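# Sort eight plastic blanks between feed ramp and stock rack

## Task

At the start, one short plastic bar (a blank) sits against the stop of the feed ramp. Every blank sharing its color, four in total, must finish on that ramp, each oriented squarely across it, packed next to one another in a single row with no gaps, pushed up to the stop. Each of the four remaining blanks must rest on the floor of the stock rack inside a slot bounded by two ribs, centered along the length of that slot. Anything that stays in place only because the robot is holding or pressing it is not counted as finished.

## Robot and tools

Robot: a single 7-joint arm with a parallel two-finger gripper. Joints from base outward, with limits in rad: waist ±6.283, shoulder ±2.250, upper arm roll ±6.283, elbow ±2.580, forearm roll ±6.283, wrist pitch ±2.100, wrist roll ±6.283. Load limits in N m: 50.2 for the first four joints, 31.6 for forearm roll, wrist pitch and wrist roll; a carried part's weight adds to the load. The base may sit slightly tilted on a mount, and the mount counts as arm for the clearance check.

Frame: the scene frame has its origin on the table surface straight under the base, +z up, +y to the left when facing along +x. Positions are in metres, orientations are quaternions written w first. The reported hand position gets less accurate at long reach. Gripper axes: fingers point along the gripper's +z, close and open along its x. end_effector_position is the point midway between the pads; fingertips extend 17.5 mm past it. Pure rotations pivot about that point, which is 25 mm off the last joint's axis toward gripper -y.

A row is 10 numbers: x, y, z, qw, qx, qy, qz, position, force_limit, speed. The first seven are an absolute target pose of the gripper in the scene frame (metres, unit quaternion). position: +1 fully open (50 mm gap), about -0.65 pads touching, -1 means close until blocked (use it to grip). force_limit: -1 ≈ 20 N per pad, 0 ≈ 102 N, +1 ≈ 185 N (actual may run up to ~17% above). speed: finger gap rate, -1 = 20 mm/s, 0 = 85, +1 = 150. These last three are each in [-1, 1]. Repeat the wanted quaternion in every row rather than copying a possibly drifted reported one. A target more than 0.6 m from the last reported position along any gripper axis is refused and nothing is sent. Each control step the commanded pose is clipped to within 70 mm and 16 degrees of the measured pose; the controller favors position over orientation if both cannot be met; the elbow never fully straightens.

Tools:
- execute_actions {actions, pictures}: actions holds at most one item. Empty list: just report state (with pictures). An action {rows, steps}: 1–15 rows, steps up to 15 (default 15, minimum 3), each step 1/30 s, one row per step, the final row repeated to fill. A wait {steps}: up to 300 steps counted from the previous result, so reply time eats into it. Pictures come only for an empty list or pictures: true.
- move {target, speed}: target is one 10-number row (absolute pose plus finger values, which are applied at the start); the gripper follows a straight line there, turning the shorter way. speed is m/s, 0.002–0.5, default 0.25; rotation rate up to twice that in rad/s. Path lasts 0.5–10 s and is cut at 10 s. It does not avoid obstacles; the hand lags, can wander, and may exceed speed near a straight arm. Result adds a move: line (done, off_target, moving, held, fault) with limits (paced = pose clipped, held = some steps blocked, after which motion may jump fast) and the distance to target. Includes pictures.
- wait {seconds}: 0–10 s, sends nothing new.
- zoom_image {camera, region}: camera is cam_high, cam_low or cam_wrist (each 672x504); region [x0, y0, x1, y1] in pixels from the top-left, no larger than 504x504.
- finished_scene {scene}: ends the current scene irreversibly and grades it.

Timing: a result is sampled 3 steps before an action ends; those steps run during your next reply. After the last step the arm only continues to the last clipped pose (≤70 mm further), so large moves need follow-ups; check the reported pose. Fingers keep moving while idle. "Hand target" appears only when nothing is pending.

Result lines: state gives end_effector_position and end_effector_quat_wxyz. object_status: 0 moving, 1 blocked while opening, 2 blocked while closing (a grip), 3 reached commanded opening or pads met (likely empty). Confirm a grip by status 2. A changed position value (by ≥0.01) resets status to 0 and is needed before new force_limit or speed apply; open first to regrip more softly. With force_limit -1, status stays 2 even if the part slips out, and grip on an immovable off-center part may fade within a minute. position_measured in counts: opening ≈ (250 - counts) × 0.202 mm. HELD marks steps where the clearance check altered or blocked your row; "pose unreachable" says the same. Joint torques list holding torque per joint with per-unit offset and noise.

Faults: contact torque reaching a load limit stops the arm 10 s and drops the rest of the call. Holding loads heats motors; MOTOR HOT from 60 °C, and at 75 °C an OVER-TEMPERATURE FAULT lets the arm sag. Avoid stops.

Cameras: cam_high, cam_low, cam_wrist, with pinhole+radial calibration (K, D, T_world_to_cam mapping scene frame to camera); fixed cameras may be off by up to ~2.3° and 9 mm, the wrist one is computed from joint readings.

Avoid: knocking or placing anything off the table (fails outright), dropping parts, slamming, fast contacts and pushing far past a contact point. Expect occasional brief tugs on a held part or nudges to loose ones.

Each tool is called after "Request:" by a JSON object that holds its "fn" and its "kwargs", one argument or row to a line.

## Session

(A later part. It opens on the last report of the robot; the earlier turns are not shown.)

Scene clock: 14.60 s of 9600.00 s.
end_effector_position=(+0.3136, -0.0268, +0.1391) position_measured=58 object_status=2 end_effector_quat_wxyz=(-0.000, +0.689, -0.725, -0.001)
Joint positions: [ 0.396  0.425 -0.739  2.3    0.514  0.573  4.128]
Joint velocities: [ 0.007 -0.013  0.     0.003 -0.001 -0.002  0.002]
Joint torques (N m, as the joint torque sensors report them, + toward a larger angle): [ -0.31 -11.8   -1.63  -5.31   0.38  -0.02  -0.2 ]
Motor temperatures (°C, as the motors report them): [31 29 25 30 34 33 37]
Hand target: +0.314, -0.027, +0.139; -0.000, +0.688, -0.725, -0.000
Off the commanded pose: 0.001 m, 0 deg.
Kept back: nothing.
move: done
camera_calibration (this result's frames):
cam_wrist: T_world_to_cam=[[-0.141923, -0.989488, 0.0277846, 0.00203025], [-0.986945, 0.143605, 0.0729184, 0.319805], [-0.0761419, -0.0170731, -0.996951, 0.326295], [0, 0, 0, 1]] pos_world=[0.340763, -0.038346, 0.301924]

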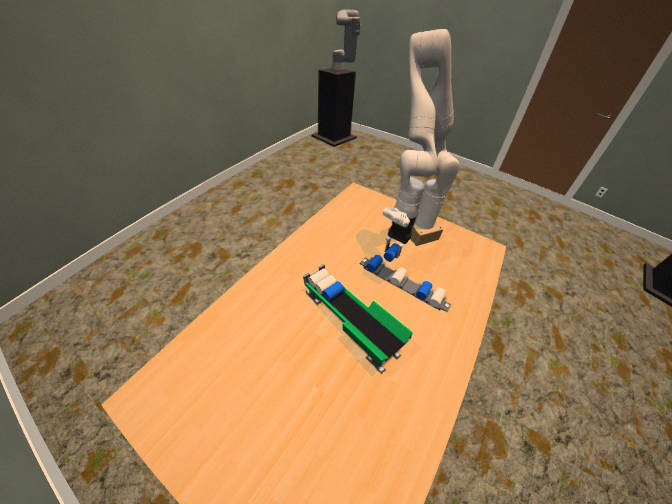

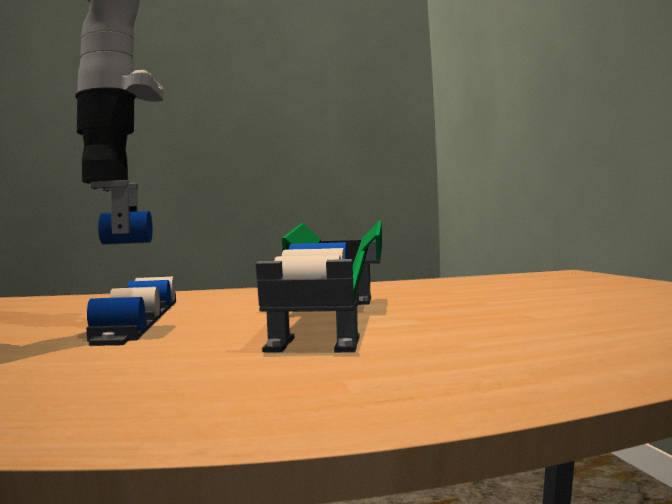

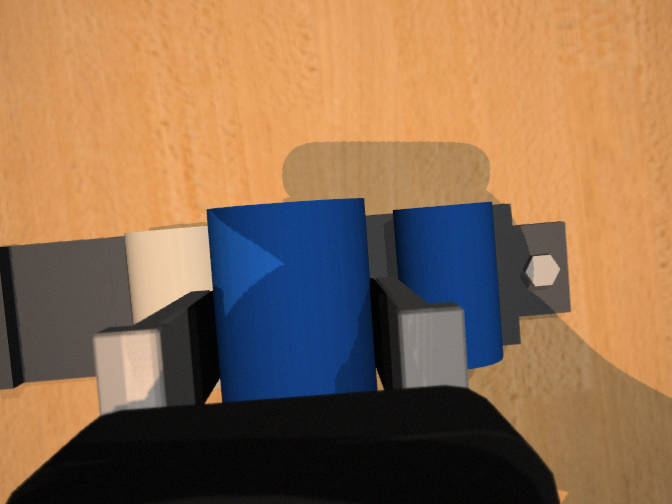

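Request:
{"fn": "move", "kwargs": {
  "target": [0.3101, -0.0304, 0.048, 0, -0.690, 0.7238, 0, -1, -0.5, -0.4],
  "speed": 0.15
}}

Scene clock: 16.97 s of 9600.00 s.
end_effector_position=(+0.3103, -0.0310, +0.0485) position_measured=58 object_status=2 end_effector_quat_wxyz=(-0.000, +0.689, -0.725, -0.001)
Joint positions: [ 0.07   0.649 -0.324  2.388  0.976  0.219  3.712]
Joint velocities: [-0.065 -0.003  0.068  0.018  0.052 -0.048 -0.062]
Joint torques (N m, as the joint torque sensors report them, + toward a larger angle): [ -0.47 -13.63  -0.82  -1.61   0.22  -0.19  -0.12]
Motor temperatures (°C, as the motors report them): [31 29 25 30 34 33 37]
Hand target: +0.310, -0.030, +0.048; -0.001, +0.690, -0.724, -0.001
Off the commanded pose: 0.001 m, 0 deg.
Kept back: nothing.
move: done
camera_calibration (this result's frames):
cam_wrist: T_world_to_cam=[[-0.140605, -0.989687, 0.0273914, -0.000478998], [-0.987177, 0.142253, 0.0724237, 0.323881], [-0.0755733, -0.016857, -0.996998, 0.235481], [0, 0, 0, 1]] pos_world=[0.337457, -0.0425776, 0.21133]

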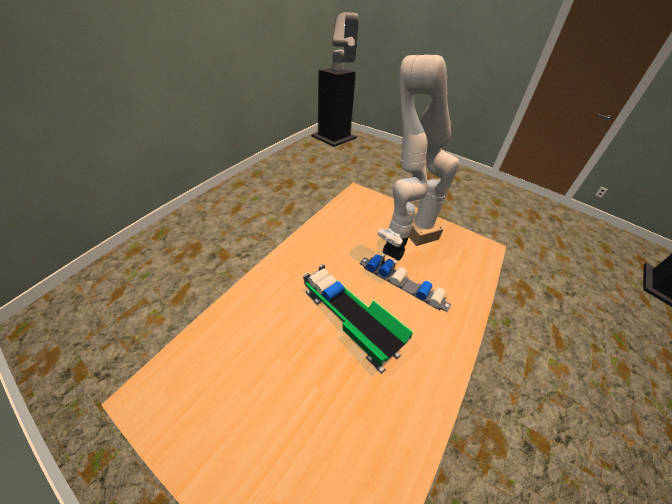

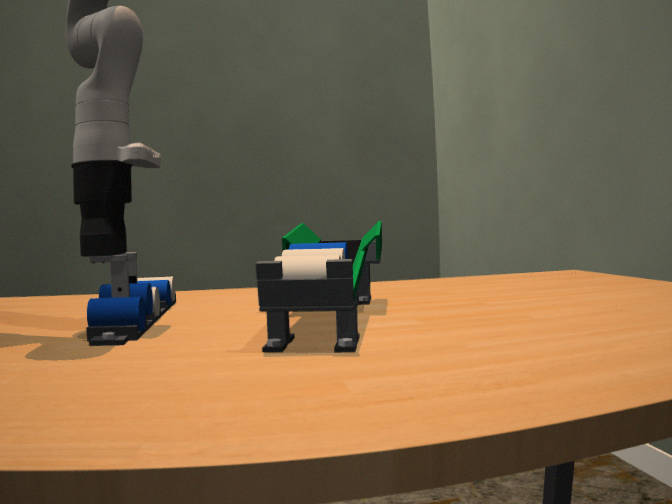

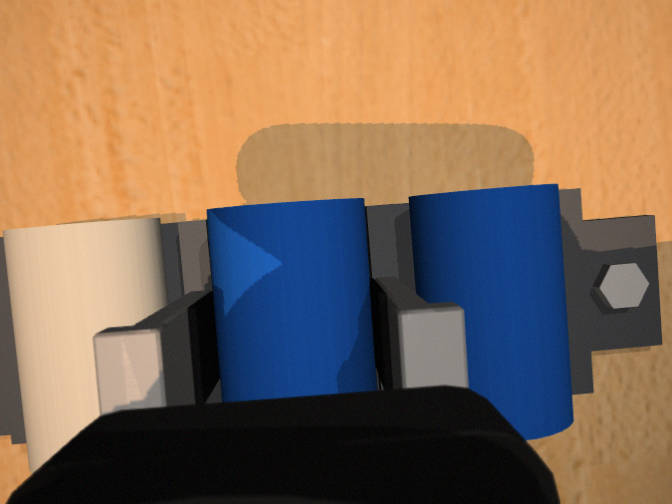

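Request:
{"fn": "execute_actions", "kwargs": {
  "actions": [
    {"rows": [[0.3100,-0.0303,0.0473,0,-0.691,0.7229,0,-1,-0.5,-0.4],[0.3099,-0.0302,0.0463,0,-0.691,0.7229,0,-1,-0.5,-0.4],[0.3098,-0.0300,0.0452,0,-0.6921,0.7218,0,-1,-0.5,-0.4],[0.3097,-0.0299,0.0441,0,-0.6921,0.7218,0,-1,-0.5,-0.4],[0.3096,-0.0298,0.0430,0,-0.6921,0.7218,0,-1,-0.5,-0.4],[0.3096,-0.0298,0.0420,0,-0.6921,0.7218,0,-1,-0.5,-0.4],[0.3096,-0.0298,0.0411,0,-0.6921,0.7218,0,-1,-0.5,-0.4],[0.3096,-0.0298,0.0403,0,-0.6921,0.7218,0,-1,-0.5,-0.4],[0.3096,-0.0298,0.0396,0,-0.6921,0.7218,0,-1,-0.5,-0.4],[0.3096,-0.0298,0.0390,0,-0.6921,0.7218,0,-1,-0.5,-0.4],[0.3096,-0.0298,0.0385,0,-0.6921,0.7218,0,-1,-0.5,-0.4],[0.3096,-0.0298,0.0381,0,-0.6921,0.7218,0,-1,-0.5,-0.4],[0.3096,-0.0298,0.0378,0,-0.6921,0.7218,0,-1,-0.5,-0.4],[0.3096,-0.0298,0.0375,0,-0.6921,0.7218,0,-1,-0.5,-0.4]], "steps": 15}
  ]
}}

Request:
{"fn": "execute_actions", "kwargs": {
  "actions": [
    {"steps": 9}
  ],
  "pictures": true
}}

Scene clock: 18.00 s of 9600.00 s.
end_effector_position=(+0.3097, -0.0298, +0.0398) position_measured=58 object_status=2 end_effector_quat_wxyz=(+0.000, +0.692, -0.722, -0.001)
Joint positions: [ 0.01   0.671 -0.251  2.393  1.028  0.168  3.666]
Joint velocities: [-0.139  0.048  0.19   0.012  0.117 -0.136 -0.114]
Joint torques (N m, as the joint torque sensors report them, + toward a larger angle): [ -0.33 -14.3   -1.    -0.79   0.16  -0.14   0.1 ]
Motor temperatures (°C, as the motors report them): [31 29 25 30 34 33 37]
Steps of this call (steps 1 to 19: nothing new was sent; steps 20 to 31: the first 12 steps of this action). Readings (end_effector_position | what the end effector reports):
20: (+0.3103, -0.0300, +0.0483) | position_measured=58 object_status=2
21: (+0.3102, -0.0296, +0.0479) | position_measured=58 object_status=2
23: (+0.3099, -0.0294, +0.0465) | position_measured=58 object_status=2
27: (+0.3096, -0.0295, +0.0429) | position_measured=58 object_status=2
31: the state above

Scene clock: 18.30 s of 9600.00 s.
end_effector_position=(+0.3097, -0.0301, +0.0377) position_measured=58 object_status=2 end_effector_quat_wxyz=(+0.000, +0.692, -0.722, -0.000)
Joint positions: [-0.008  0.676 -0.225  2.396  1.043  0.149  3.651]
Joint velocities: [-0.011  0.002  0.003  0.001  0.005 -0.004 -0.002]
Joint torques (N m, as the joint torque sensors report them, + toward a larger angle): [ -0.44 -14.45  -0.99  -0.84  -0.09  -0.08  -0.19]
Motor temperatures (°C, as the motors report them): [31 29 25 30 34 33 37]
Hand target: +0.310, -0.030, +0.038; +0.000, +0.692, -0.722, -0.000
Off the commanded pose: 0.000 m, 0 deg.
Kept back: nothing.
Steps of this call (steps 1 to 3: the last 3 steps of your previous action; steps 4 to 9: nothing new was sent). Readings (end_effector_position | what the end effector reports):
1: (+0.3097, -0.0299, +0.0393) | position_measured=58 object_status=2
2: (+0.3097, -0.0299, +0.0388) | position_measured=58 object_status=2
4: (+0.3097, -0.0301, +0.0381) | position_measured=58 object_status=2
8: (+0.3097, -0.0302, +0.0377) | position_measured=58 object_status=2
9: the state above
camera_calibration (this result's frames):
cam_wrist: T_world_to_cam=[[-0.133752, -0.990594, 0.0288897, -0.00160367], [-0.988145, 0.135525, 0.0721296, 0.324003], [-0.0753664, -0.0188998, -0.996977, 0.224553], [0, 0, 0, 1]] pos_world=[0.336871, -0.041255, 0.20055]

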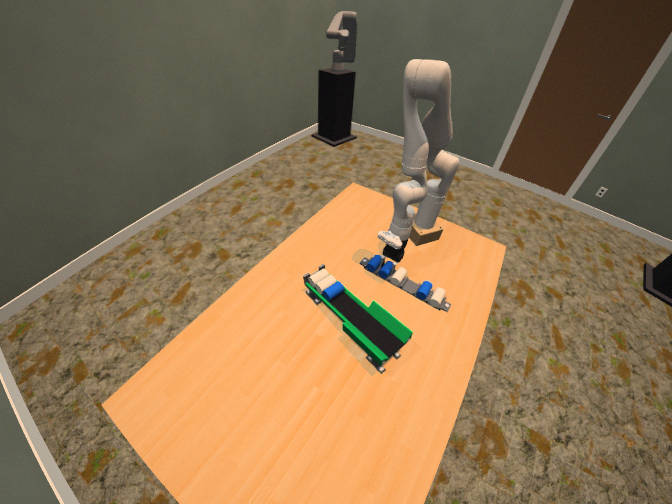

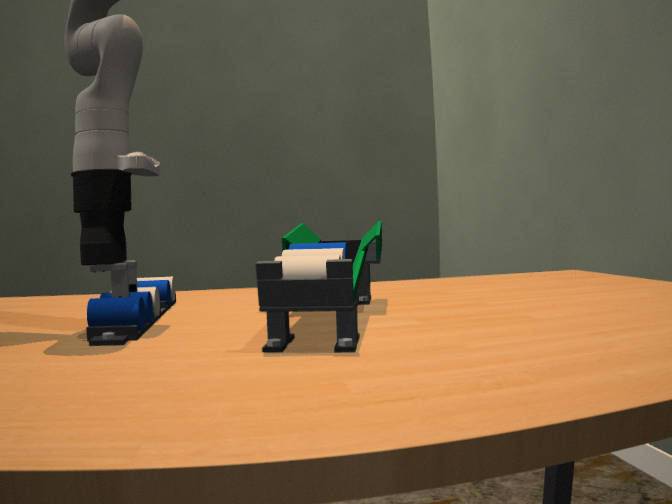

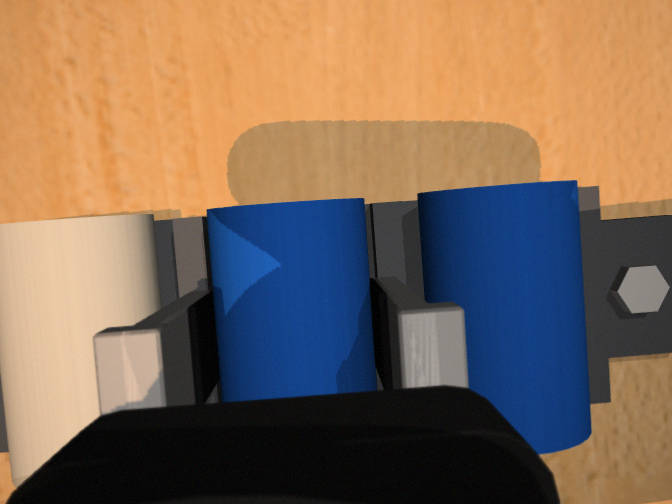

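Request:
{"fn": "zoom_image", "kwargs": {
  "camera": "cam_low",
  "region": [80, 255, 190, 350]
}}

Region (80, 255, 190, 350) of cam_low's 672x504 image, scaled by 4.582, with more detail than that image has; it fills the top 435 rows of this view, and the rest is white.

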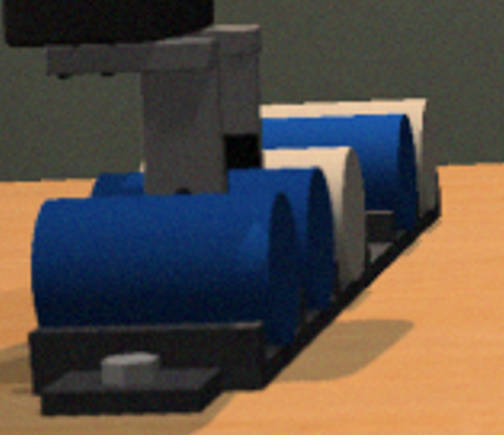

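Request:
{"fn": "execute_actions", "kwargs": {
  "actions": [
    {"rows": [[0.3096,-0.0298,0.0372,0,-0.6921,0.7218,0,-1,-0.5,-0.4],[0.3096,-0.0298,0.0369,0,-0.6921,0.7218,0,-1,-0.5,-0.4],[0.3096,-0.0298,0.0369,0,-0.6921,0.7218,0,-1,-0.5,-0.4],[0.3096,-0.0298,0.0369,0,-0.6921,0.7218,0,-1,-0.5,-0.4],[0.3096,-0.0298,0.0369,0,-0.6921,0.7218,0,0.9,-0.5,-0.3]], "steps": 11}
  ]
}}

Request:
{"fn": "move", "kwargs": {
  "target": [0.3096, -0.0298, 0.085, 0, -0.6921, 0.7218, 0, 0.9, -0.5, -0.3],
  "speed": 0.15
}}

Scene clock: 18.87 s of 9600.00 s.
end_effector_position=(+0.3098, -0.0299, +0.0371) position_measured=21 object_status=0 end_effector_quat_wxyz=(-0.000, +0.692, -0.722, +0.000)
Joint positions: [-0.018  0.677 -0.214  2.397  1.049  0.142  3.645]
Joint velocities: [-0.01   0.006  0.012  0.002  0.006 -0.008 -0.007]
Joint torques (N m, as the joint torque sensors report them, + toward a larger angle): [ -0.19 -14.04  -0.64  -0.53   0.02  -0.47  -0.1 ]
Motor temperatures (°C, as the motors report them): [31 29 25 30 34 33 37]
Steps of this call (steps 1 to 9: nothing new was sent; steps 10 to 17: the first 8 steps of this action). Readings (end_effector_position | what the end effector reports):
10: (+0.3096, -0.0296, +0.0376) | position_measured=58 object_status=2
11: (+0.3096, -0.0294, +0.0374) | position_measured=58 object_status=2
13: (+0.3098, -0.0296, +0.0374) | position_measured=58 object_status=2
17: the state above

Scene clock: 20.03 s of 9600.00 s.
end_effector_position=(+0.3095, -0.0292, +0.0848) position_measured=18 object_status=3 end_effector_quat_wxyz=(+0.000, +0.693, -0.721, +0.001)
Joint positions: [ 0.22   0.554 -0.527  2.369  0.776  0.374  3.899]
Joint velocities: [ 0.029  0.002 -0.008 -0.01  -0.02   0.013  0.025]
Joint torques (N m, as the joint torque sensors report them, + toward a larger angle): [ -0.09 -12.78  -1.48  -2.98   0.32  -0.27  -0.08]
Motor temperatures (°C, as the motors report them): [31 29 25 30 34 33 37]
Hand target: +0.309, -0.030, +0.085; +0.000, +0.692, -0.722, +0.000
Off your previous action's commanded pose: 0.000 m, 0 deg at its last step (step 3 of this call).
Off the commanded pose: 0.001 m, 0 deg.
Kept back: nothing.
move: done
camera_calibration (this result's frames):
cam_wrist: T_world_to_cam=[[-0.130204, -0.991019, 0.0304549, -0.00333169], [-0.988691, 0.132081, 0.0710307, 0.320481], [-0.0744153, -0.020862, -0.997009, 0.271111], [0, 0, 0, 1]] pos_world=[0.336597, -0.0399754, 0.247638]

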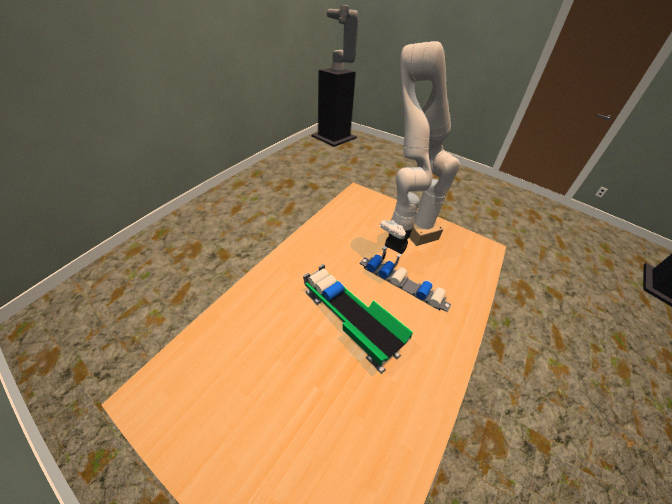

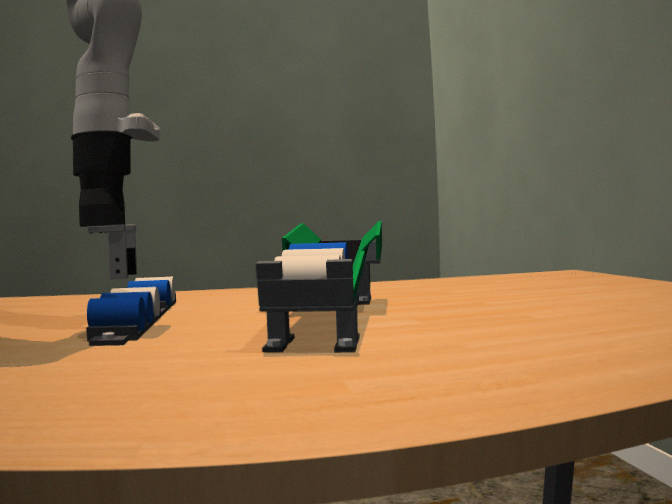

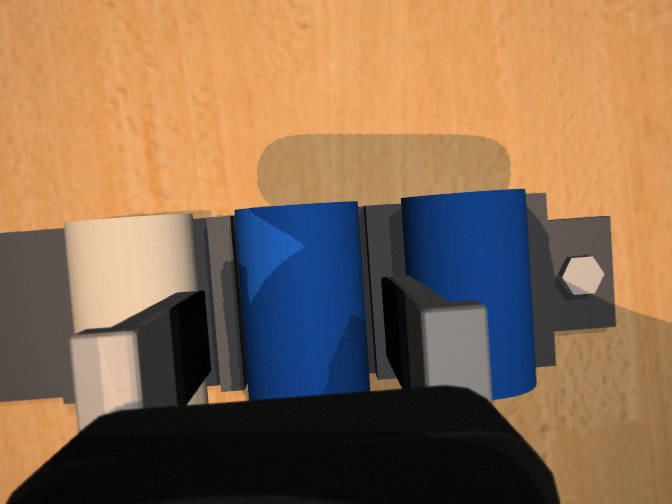

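Request:
{"fn": "move", "kwargs": {
  "target": [0.5491, -0.1165, 0.142, 0, -0.5948, 0.8039, 0, 1, -0.5, 0.5],
  "speed": 0.35
}}

Request:
{"fn": "move", "kwargs": {
  "target": [0.5491, -0.1165, 0.1145, 0, -0.5948, 0.8039, 0, 1, -0.5, 0.5],
  "speed": 0.08
}}

Scene clock: 21.70 s of 9600.00 s.
end_effector_position=(+0.5492, -0.1168, +0.1428) position_measured=3 object_status=3 end_effector_quat_wxyz=(-0.001, -0.594, +0.804, -0.001)
Joint positions: [ 0.303  0.809 -0.603  1.465  0.493  1.016  4.205]
Joint velocities: [-0.006  0.011 -0.    -0.005  0.001  0.005  0.001]
Joint torques (N m, as the joint torque sensors report them, + toward a larger angle): [  0.03 -21.49  -3.57  -7.45   0.26  -0.49  -0.18]
Motor temperatures (°C, as the motors report them): [31 30 25 30 34 33 37]
Hand target: +0.549, -0.116, +0.142; -0.001, -0.595, +0.804, -0.000
Off the commanded pose: 0.001 m, 0 deg.
Kept back: nothing.
move: done; limits=paced
camera_calibration (this result's frames):
cam_wrist: T_world_to_cam=[[-0.379257, -0.924758, 0.0314232, 0.0836026], [-0.922068, 0.38055, 0.0705096, 0.557384], [-0.0771624, -0.00223305, -0.997016, 0.348672], [0, 0, 0, 1]] pos_world=[0.572557, -0.134022, 0.305703]

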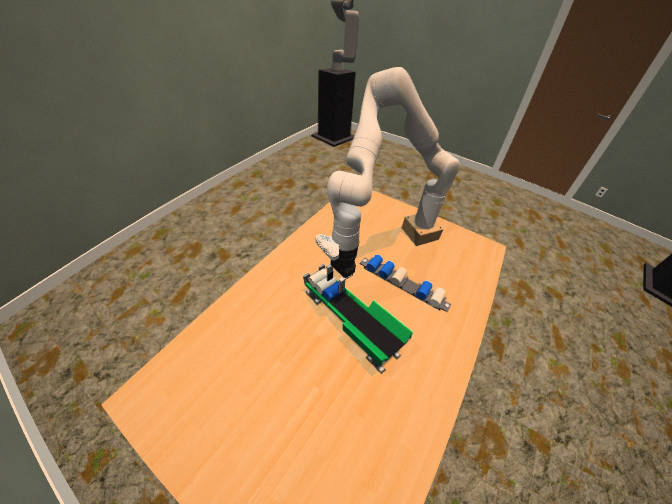

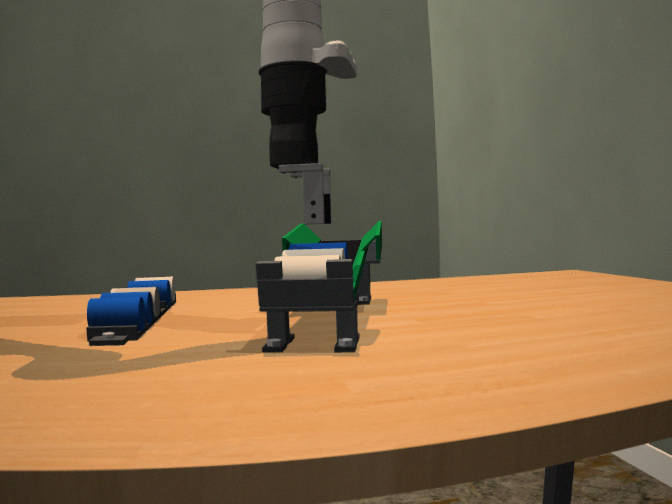

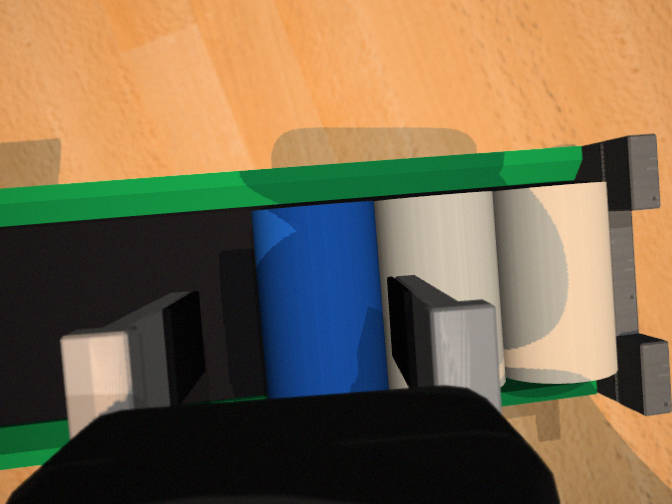

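Scene clock: 22.47 s of 9600.00 s.
end_effector_position=(+0.5492, -0.1166, +0.1146) position_measured=3 object_status=3 end_effector_quat_wxyz=(+0.000, -0.595, +0.804, -0.000)
Joint positions: [ 0.294  0.849 -0.585  1.487  0.518  0.957  4.187]
Joint velocities: [-0.001  0.002  0.     0.002  0.001 -0.002 -0.   ]
Joint torques (N m, as the joint torque sensors report them, + toward a larger angle): [  0.07 -21.97  -3.78  -7.22   0.37  -0.01   0.03]
Motor temperatures (°C, as the motors report them): [31 30 25 30 34 33 37]
Hand target: +0.549, -0.116, +0.115; +0.000, -0.595, +0.804, +0.000
Off the commanded pose: 0.000 m, 0 deg.
Kept back: nothing.
move: done
camera_calibration (this result's frames):
cam_wrist: T_world_to_cam=[[-0.378028, -0.925332, 0.0292504, 0.0842411], [-0.922575, 0.379158, 0.0713722, 0.55928], [-0.0771335, -0.0000049883, -0.997021, 0.320843], [0, 0, 0, 1]] pos_world=[0.572571, -0.134103, 0.277506]

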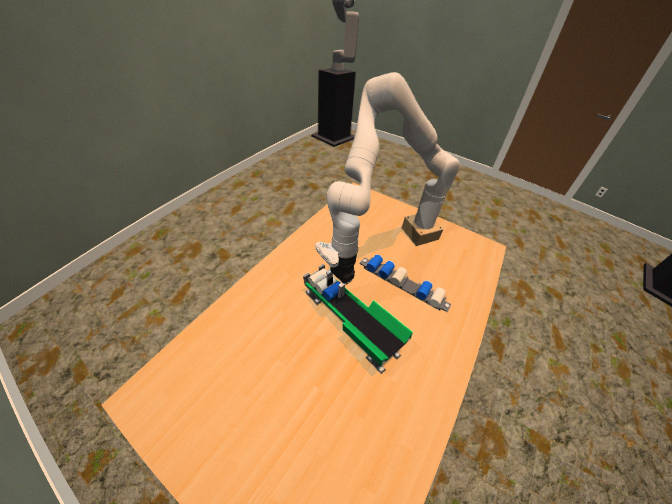

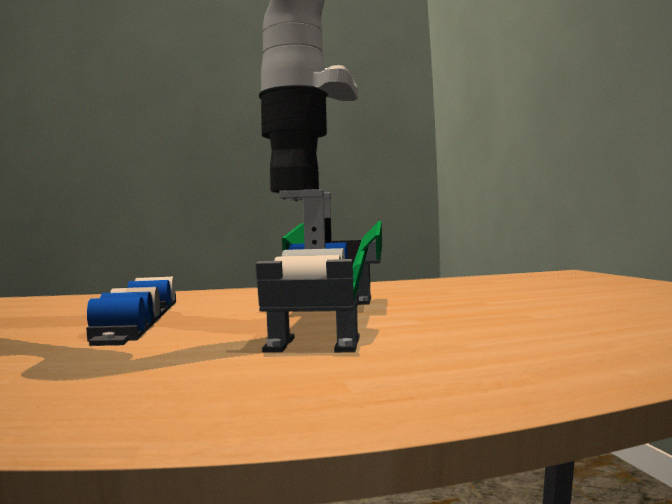

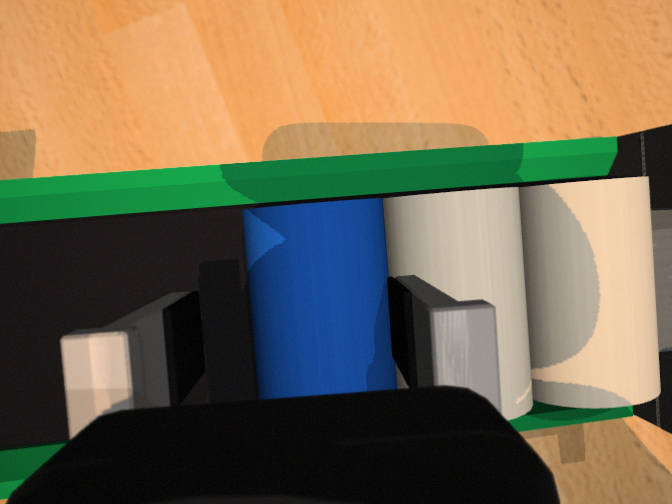

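Request:
{"fn": "execute_actions", "kwargs": {
  "actions": [
    {"rows": [[0.5491,-0.1165,0.1138,0,-0.5948,0.8039,0,1,-0.5,0.5],[0.5491,-0.1165,0.1130,0,-0.5948,0.8039,0,1,-0.5,0.5],[0.5491,-0.1165,0.1123,0,-0.5948,0.8039,0,1,-0.5,0.5],[0.5491,-0.1164,0.1118,0,-0.5948,0.8039,0,1,-0.5,0.5],[0.5492,-0.1160,0.1116,0,-0.5948,0.8039,0,1,-0.5,0.5],[0.5494,-0.1155,0.1115,0,-0.5948,0.8039,0,1,-0.5,0.5],[0.5496,-0.1149,0.1114,0,-0.5948,0.8039,0,1,-0.5,0.5],[0.5498,-0.1142,0.1113,0,-0.5948,0.8039,0,1,-0.5,0.5],[0.5500,-0.1135,0.1111,0,-0.5948,0.8039,0,1,-0.5,0.5],[0.5502,-0.1128,0.1109,0,-0.5948,0.8039,0,1,-0.5,0.5],[0.5504,-0.1121,0.1107,0,-0.5948,0.8039,0,1,-0.5,0.5],[0.5507,-0.1114,0.1105,0,-0.5948,0.8039,0,1,-0.5,0.5],[0.5509,-0.1107,0.1102,0,-0.5948,0.8039,0,1,-0.5,0.5],[0.5511,-0.1100,0.1098,0,-0.5948,0.8039,0,1,-0.5,0.5],[0.5513,-0.1093,0.1093,0,-0.5948,0.8039,0,1,-0.5,0.5]], "steps": 15}
  ]
}}

Request:
{"fn": "execute_actions", "kwargs": {
  "actions": [
    {"rows": [[0.5515,-0.1086,0.1087,0,-0.5948,0.8039,0,1,-0.5,0.5],[0.5517,-0.1081,0.1079,0,-0.5948,0.8039,0,1,-0.5,0.5],[0.5517,-0.1080,0.1069,0,-0.5948,0.8039,0,1,-0.5,0.5],[0.5517,-0.1080,0.1058,0,-0.5948,0.8039,0,1,-0.5,0.5],[0.5517,-0.1080,0.1046,0,-0.5948,0.8039,0,1,-0.5,0.5],[0.5517,-0.1080,0.1033,0,-0.5948,0.8039,0,1,-0.5,0.5],[0.5517,-0.1080,0.1020,0,-0.5948,0.8039,0,1,-0.5,0.5],[0.5517,-0.1080,0.1007,0,-0.5948,0.8039,0,1,-0.5,0.5],[0.5517,-0.1080,0.0994,0,-0.5948,0.8039,0,1,-0.5,0.5],[0.5517,-0.1080,0.0982,0,-0.5948,0.8039,0,1,-0.5,0.5],[0.5517,-0.1080,0.0972,0,-0.5948,0.8039,0,1,-0.5,0.5],[0.5517,-0.1080,0.0965,0,-0.5948,0.8039,0,1,-0.5,0.5],[0.5517,-0.1080,0.0961,0,-0.5948,0.8039,0,1,-0.5,0.5]], "steps": 15}
  ],
  "pictures": true
}}

Scene clock: 23.33 s of 9600.00 s.
end_effector_position=(+0.5502, -0.1136, +0.1113) position_measured=3 object_status=3 end_effector_quat_wxyz=(-0.000, -0.595, +0.804, -0.001)
Joint positions: [ 0.286  0.854 -0.582  1.488  0.521  0.95   4.178]
Joint velocities: [-0.041  0.009  0.006 -0.006  0.004 -0.008 -0.04 ]
Joint torques (N m, as the joint torque sensors report them, + toward a larger angle): [ -0.49 -21.16  -3.87  -7.04  -0.03  -0.31  -0.28]
Motor temperatures (°C, as the motors report them): [31 30 25 30 34 33 37]
Steps of this call (steps 1 to 14: nothing new was sent; steps 15 to 26: the first 12 steps of this action). Readings (end_effector_position | what the end effector reports):
15: (+0.5491, -0.1165, +0.1144) | position_measured=3 object_status=3
16: (+0.5492, -0.1164, +0.1141) | position_measured=3 object_status=3
18: (+0.5491, -0.1164, +0.1130) | position_measured=3 object_status=3
22: (+0.5494, -0.1155, +0.1116) | position_measured=3 object_status=3
26: the state above

Scene clock: 23.83 s of 9600.00 s.
end_effector_position=(+0.5517, -0.1085, +0.0989) position_measured=3 object_status=3 end_effector_quat_wxyz=(-0.000, -0.595, +0.804, -0.000)
Joint positions: [ 0.271  0.874 -0.573  1.494  0.533  0.926  4.161]
Joint velocities: [-0.013  0.048  0.024  0.018  0.03  -0.064 -0.023]
Joint torques (N m, as the joint torque sensors report them, + toward a larger angle): [ -0.24 -22.01  -3.72  -7.26   0.24  -0.23  -0.02]
Motor temperatures (°C, as the motors report them): [31 30 25 30 34 33 37]
Off your previous action's commanded pose: 0.003 m, 0 deg at its last step (step 3 of this call).
Steps of this call (steps 1 to 3: the last 3 steps of your previous action; steps 4 to 15: the first 12 steps of this action). Readings (end_effector_position | what the end effector reports):
4: (+0.5512, -0.1109, +0.1102) | position_measured=3 object_status=3
5: (+0.5514, -0.1102, +0.1097) | position_measured=3 object_status=3
7: (+0.5517, -0.1091, +0.1082) | position_measured=3 object_status=3
11: (+0.5517, -0.1086, +0.1039) | position_measured=3 object_status=3
15: the state above
camera_calibration (this result's frames):
cam_wrist: T_world_to_cam=[[-0.378528, -0.925112, 0.0297271, 0.0933809], [-0.92237, 0.379693, 0.0711753, 0.559654], [-0.0771323, -0.000477498, -0.997021, 0.305323], [0, 0, 0, 1]] pos_world=[0.575105, -0.125963, 0.261804]

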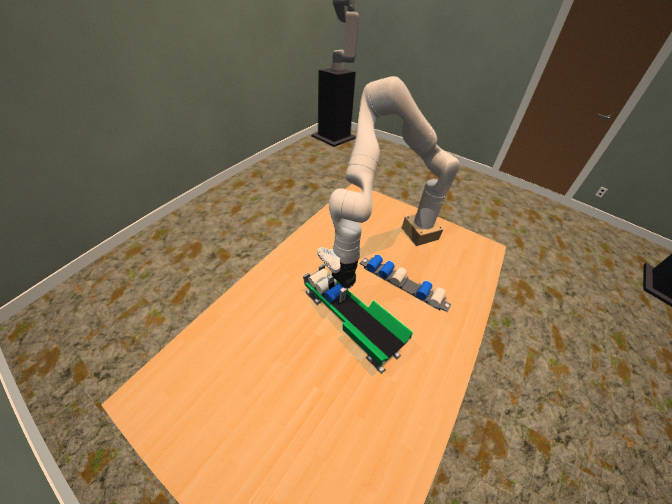

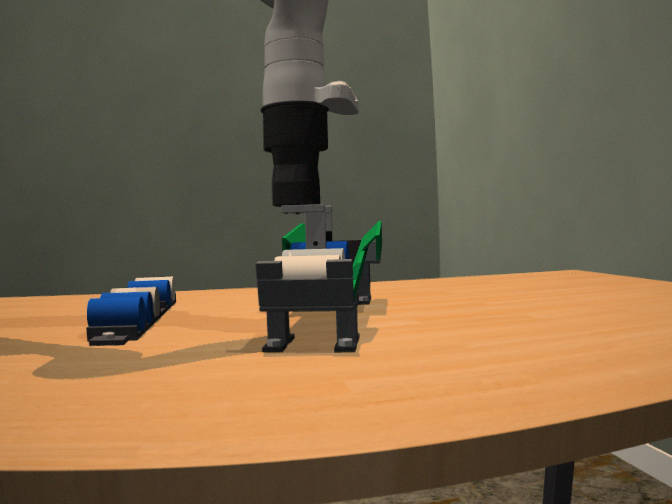

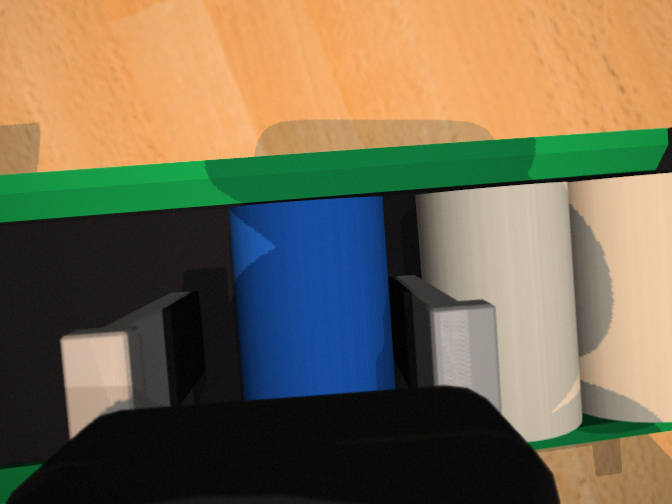

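Request:
{"fn": "execute_actions", "kwargs": {
  "actions": [
    {"rows": [[0.5517,-0.1080,0.0961,0,-0.5948,0.8039,0,-1,-0.5,-0.4]], "steps": 15}
  ]
}}

Scene clock: 24.33 s of 9600.00 s.
end_effector_position=(+0.5517, -0.1084, +0.0963) position_measured=58 object_status=2 end_effector_quat_wxyz=(-0.000, -0.595, +0.804, -0.000)
Joint positions: [ 0.27   0.878 -0.571  1.496  0.535  0.921  4.158]
Joint velocities: [ 0.    -0.     0.    -0.001  0.001  0.    -0.   ]
Joint torques (N m, as the joint torque sensors report them, + toward a larger angle): [ -0.68 -21.84  -3.83  -6.99   0.16  -0.18  -0.22]
Motor temperatures (°C, as the motors report them): [31 30 25 30 34 33 37]
Off your previous action's commanded pose: 0.001 m, 0 deg at its last step (step 3 of this call).
Steps of this call (steps 1 to 3: the last 3 steps of your previous action; steps 4 to 15: the first 12 steps of this action). Readings (end_effector_position | what the end effector reports):
4: (+0.5517, -0.1086, +0.0966) | position_measured=10 object_status=0
5: (+0.5517, -0.1086, +0.0965) | position_measured=19 object_status=0
7: (+0.5517, -0.1085, +0.0963) | position_measured=39 object_status=0
11: (+0.5517, -0.1084, +0.0963) | position_measured=58 object_status=0
15: the state above

Request:
{"fn": "move", "kwargs": {
  "target": [0.5517, -0.1080, 0.145, 0, -0.5948, 0.8039, 0, -1, -0.5, -0.4],
  "speed": 0.15
}}

Request:
{"fn": "move", "kwargs": {
  "target": [0.3143, 0.0788, 0.095, 0, -0.6921, 0.7218, 0, -1, -0.5, -0.4],
  "speed": 0.3
}}

Scene clock: 25.37 s of 9600.00 s.
end_effector_position=(+0.5516, -0.1079, +0.1448) position_measured=58 object_status=2 end_effector_quat_wxyz=(-0.000, -0.595, +0.804, +0.000)
Joint positions: [ 0.287  0.807 -0.605  1.459  0.489  1.022  4.193]
Joint velocities: [ 0.001 -0.003 -0.    -0.002 -0.002  0.002  0.001]
Joint torques (N m, as the joint torque sensors report them, + toward a larger angle): [  0.05 -21.73  -3.7   -7.61   0.22  -0.17  -0.09]
Motor temperatures (°C, as the motors report them): [31 30 25 30 34 33 37]
Hand target: +0.552, -0.108, +0.145; -0.000, -0.595, +0.804, -0.000
Off your previous action's commanded pose: 0.000 m, 0 deg at its last step (step 3 of this call).
Off the commanded pose: 0.000 m, 0 deg.
Kept back: nothing.
move: done
camera_calibration (this result's frames):
cam_wrist: T_world_to_cam=[[-0.378416, -0.925165, 0.0295193, 0.0924858], [-0.922387, 0.379566, 0.0716425, 0.556024], [-0.0774857, -0.000117581, -0.996993, 0.351304], [0, 0, 0, 1]] pos_world=[0.575088, -0.125441, 0.307683]

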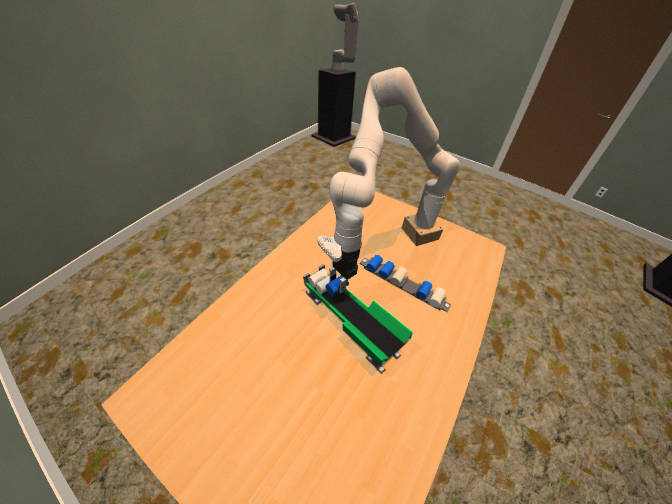

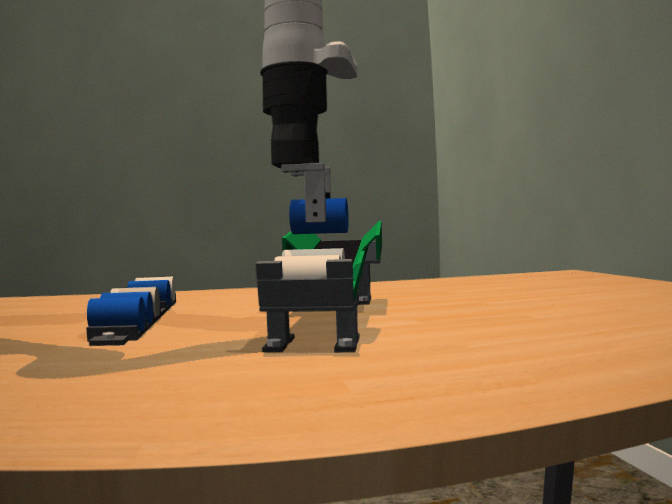

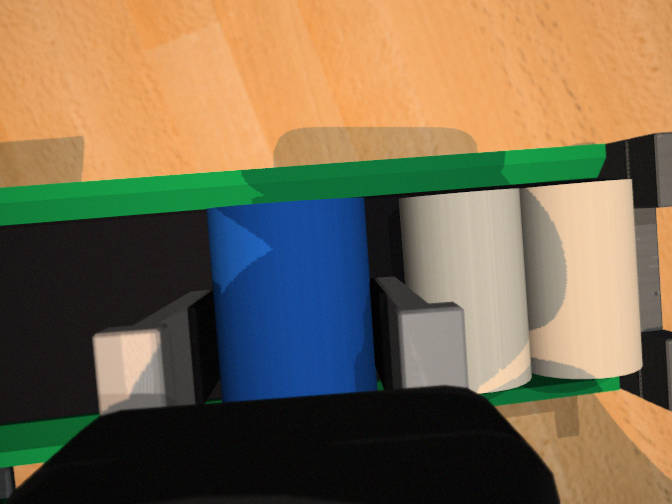

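Scene clock: 27.00 s of 9600.00 s.
end_effector_position=(+0.3148, +0.0779, +0.0946) position_measured=58 object_status=2 end_effector_quat_wxyz=(-0.001, +0.692, -0.722, -0.000)
Joint positions: [-0.103  0.541 -0.578  2.321  0.705  0.436  3.607]
Joint velocities: [-0.023 -0.004 -0.     0.002  0.012 -0.003 -0.016]
Joint torques (N m, as the joint torque sensors report them, + toward a larger angle): [ -0.03 -13.17  -1.93  -3.35  -0.08  -0.22   0.3 ]
Motor temperatures (°C, as the motors report them): [31 30 25 30 34 33 37]
Hand target: +0.315, +0.079, +0.095; -0.001, +0.692, -0.722, +0.000
Off the commanded pose: 0.001 m, 0 deg.
Kept back: nothing.
move: done
camera_calibration (this result's frames):
cam_wrist: T_world_to_cam=[[-0.134399, -0.990561, 0.0269505, 0.104758], [-0.988207, 0.135994, 0.070378, 0.31044], [-0.0733788, -0.0171739, -0.997156, 0.282953], [0, 0, 0, 1]] pos_world=[0.341621, 0.0664108, 0.257477]

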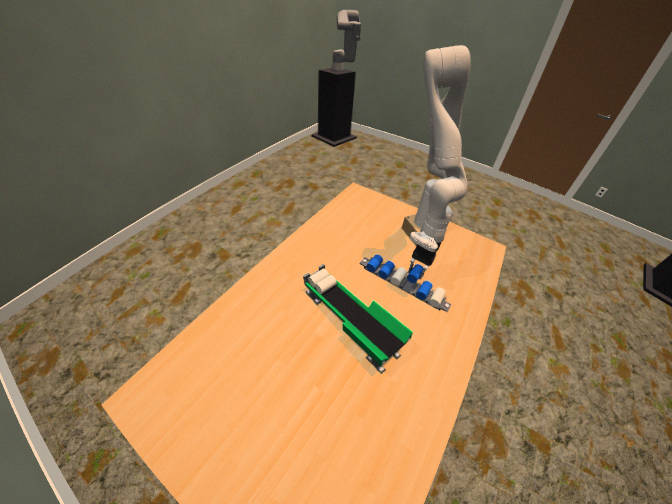

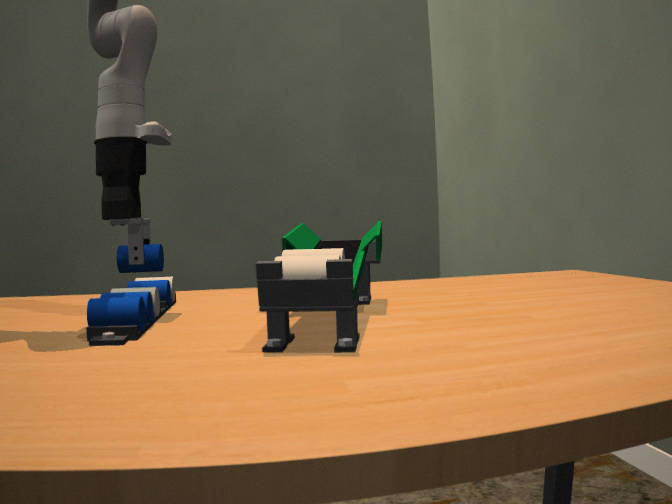

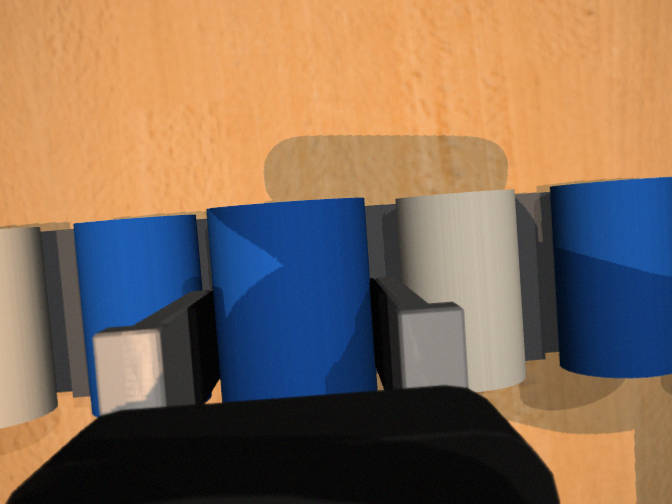

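Request:
{"fn": "move", "kwargs": {
  "target": [0.3146, 0.0784, 0.0405, 0, -0.6921, 0.7218, 0, -1, -0.5, -0.4],
  "speed": 0.1
}}

Scene clock: 28.23 s of 9600.00 s.
end_effector_position=(+0.3149, +0.0780, +0.0409) position_measured=58 object_status=2 end_effector_quat_wxyz=(-0.000, +0.691, -0.722, -0.000)
Joint positions: [-0.313  0.675 -0.309  2.351  0.962  0.223  3.367]
Joint velocities: [-0.031  0.002  0.022  0.007  0.02  -0.018 -0.024]
Joint torques (N m, as the joint torque sensors report them, + toward a larger angle): [ -0.33 -14.51  -0.71  -0.98   0.16  -0.13   0.16]
Motor temperatures (°C, as the motors report them): [31 30 25 30 34 33 37]
Hand target: +0.315, +0.079, +0.041; -0.000, +0.692, -0.722, -0.000
Off the commanded pose: 0.001 m, 0 deg.
Kept back: nothing.
move: done
camera_calibration (this result's frames):
cam_wrist: T_world_to_cam=[[-0.13449, -0.990507, 0.0284439, 0.106326], [-0.988061, 0.136224, 0.071965, 0.314243], [-0.0751565, -0.0184257, -0.997001, 0.230027], [0, 0, 0, 1]] pos_world=[0.342079, 0.066747, 0.203699]

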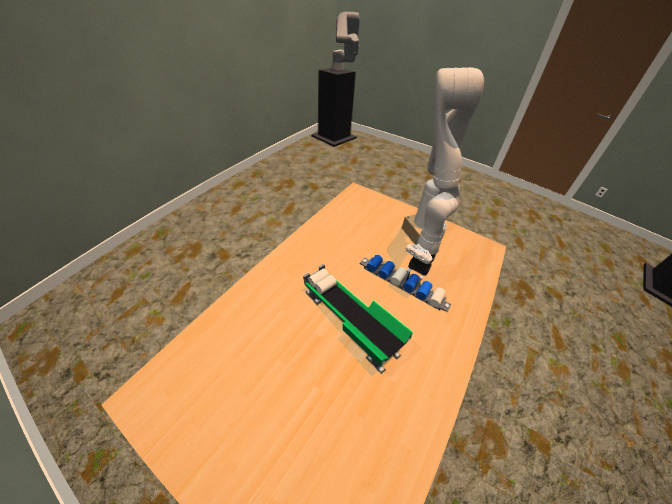

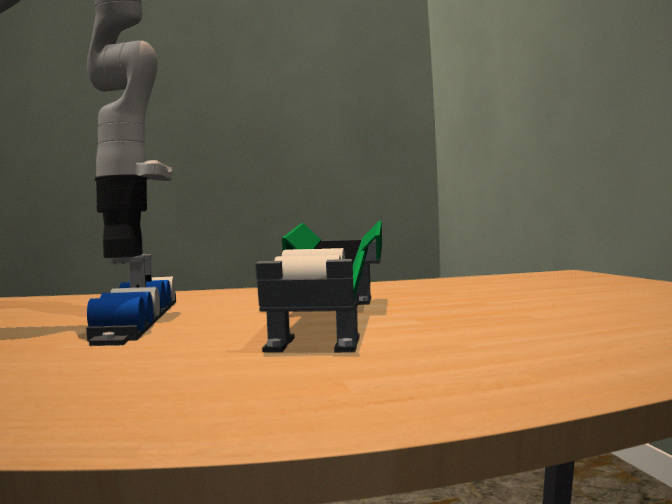

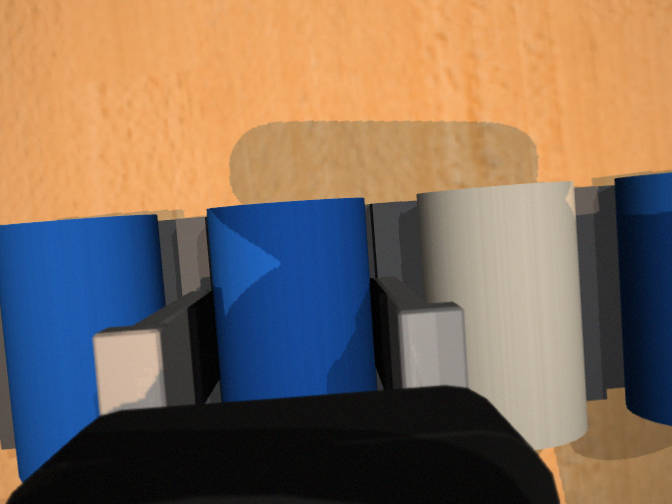

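Request:
{"fn": "execute_actions", "kwargs": {
  "actions": [
    {"rows": [[0.3146,0.0782,0.0400,0,-0.6921,0.7218,0,-1,-0.5,-0.4],[0.3146,0.0782,0.0394,0,-0.6921,0.7218,0,-1,-0.5,-0.4],[0.3146,0.0782,0.0388,0,-0.6921,0.7218,0,-1,-0.5,-0.4],[0.3146,0.0782,0.0382,0,-0.6921,0.7218,0,-1,-0.5,-0.4],[0.3146,0.0782,0.0377,0,-0.6921,0.7218,0,-1,-0.5,-0.4],[0.3146,0.0782,0.0373,0,-0.6921,0.7218,0,-1,-0.5,-0.4],[0.3146,0.0782,0.0370,0,-0.6921,0.7218,0,-1,-0.5,-0.4],[0.3146,0.0782,0.0367,0,-0.6921,0.7218,0,-1,-0.5,-0.4]], "steps": 14}
  ]
}}

Scene clock: 28.73 s of 9600.00 s.
end_effector_position=(+0.3151, +0.0782, +0.0376) position_measured=58 object_status=2 end_effector_quat_wxyz=(-0.001, +0.692, -0.722, +0.000)
Joint positions: [-0.337  0.683 -0.279  2.353  0.982  0.202  3.348]
Joint velocities: [-0.022 -0.003  0.031  0.004  0.02  -0.024 -0.022]
Joint torques (N m, as the joint torque sensors report them, + toward a larger angle): [ -0.16 -12.58  -0.42  -1.72   0.27  -0.23   0.24]
Motor temperatures (°C, as the motors report them): [31 30 25 30 34 33 37]
Steps of this call (steps 1 to 4: nothing new was sent; steps 5 to 15: the first 11 steps of this action). Readings (end_effector_position | what the end effector reports):
5: (+0.3147, +0.0785, +0.0407) | position_measured=58 object_status=2
6: (+0.3146, +0.0786, +0.0404) | position_measured=58 object_status=2
8: (+0.3145, +0.0786, +0.0395) | position_measured=58 object_status=2
12: (+0.3146, +0.0782, +0.0376) | position_measured=58 object_status=2
15: the state above


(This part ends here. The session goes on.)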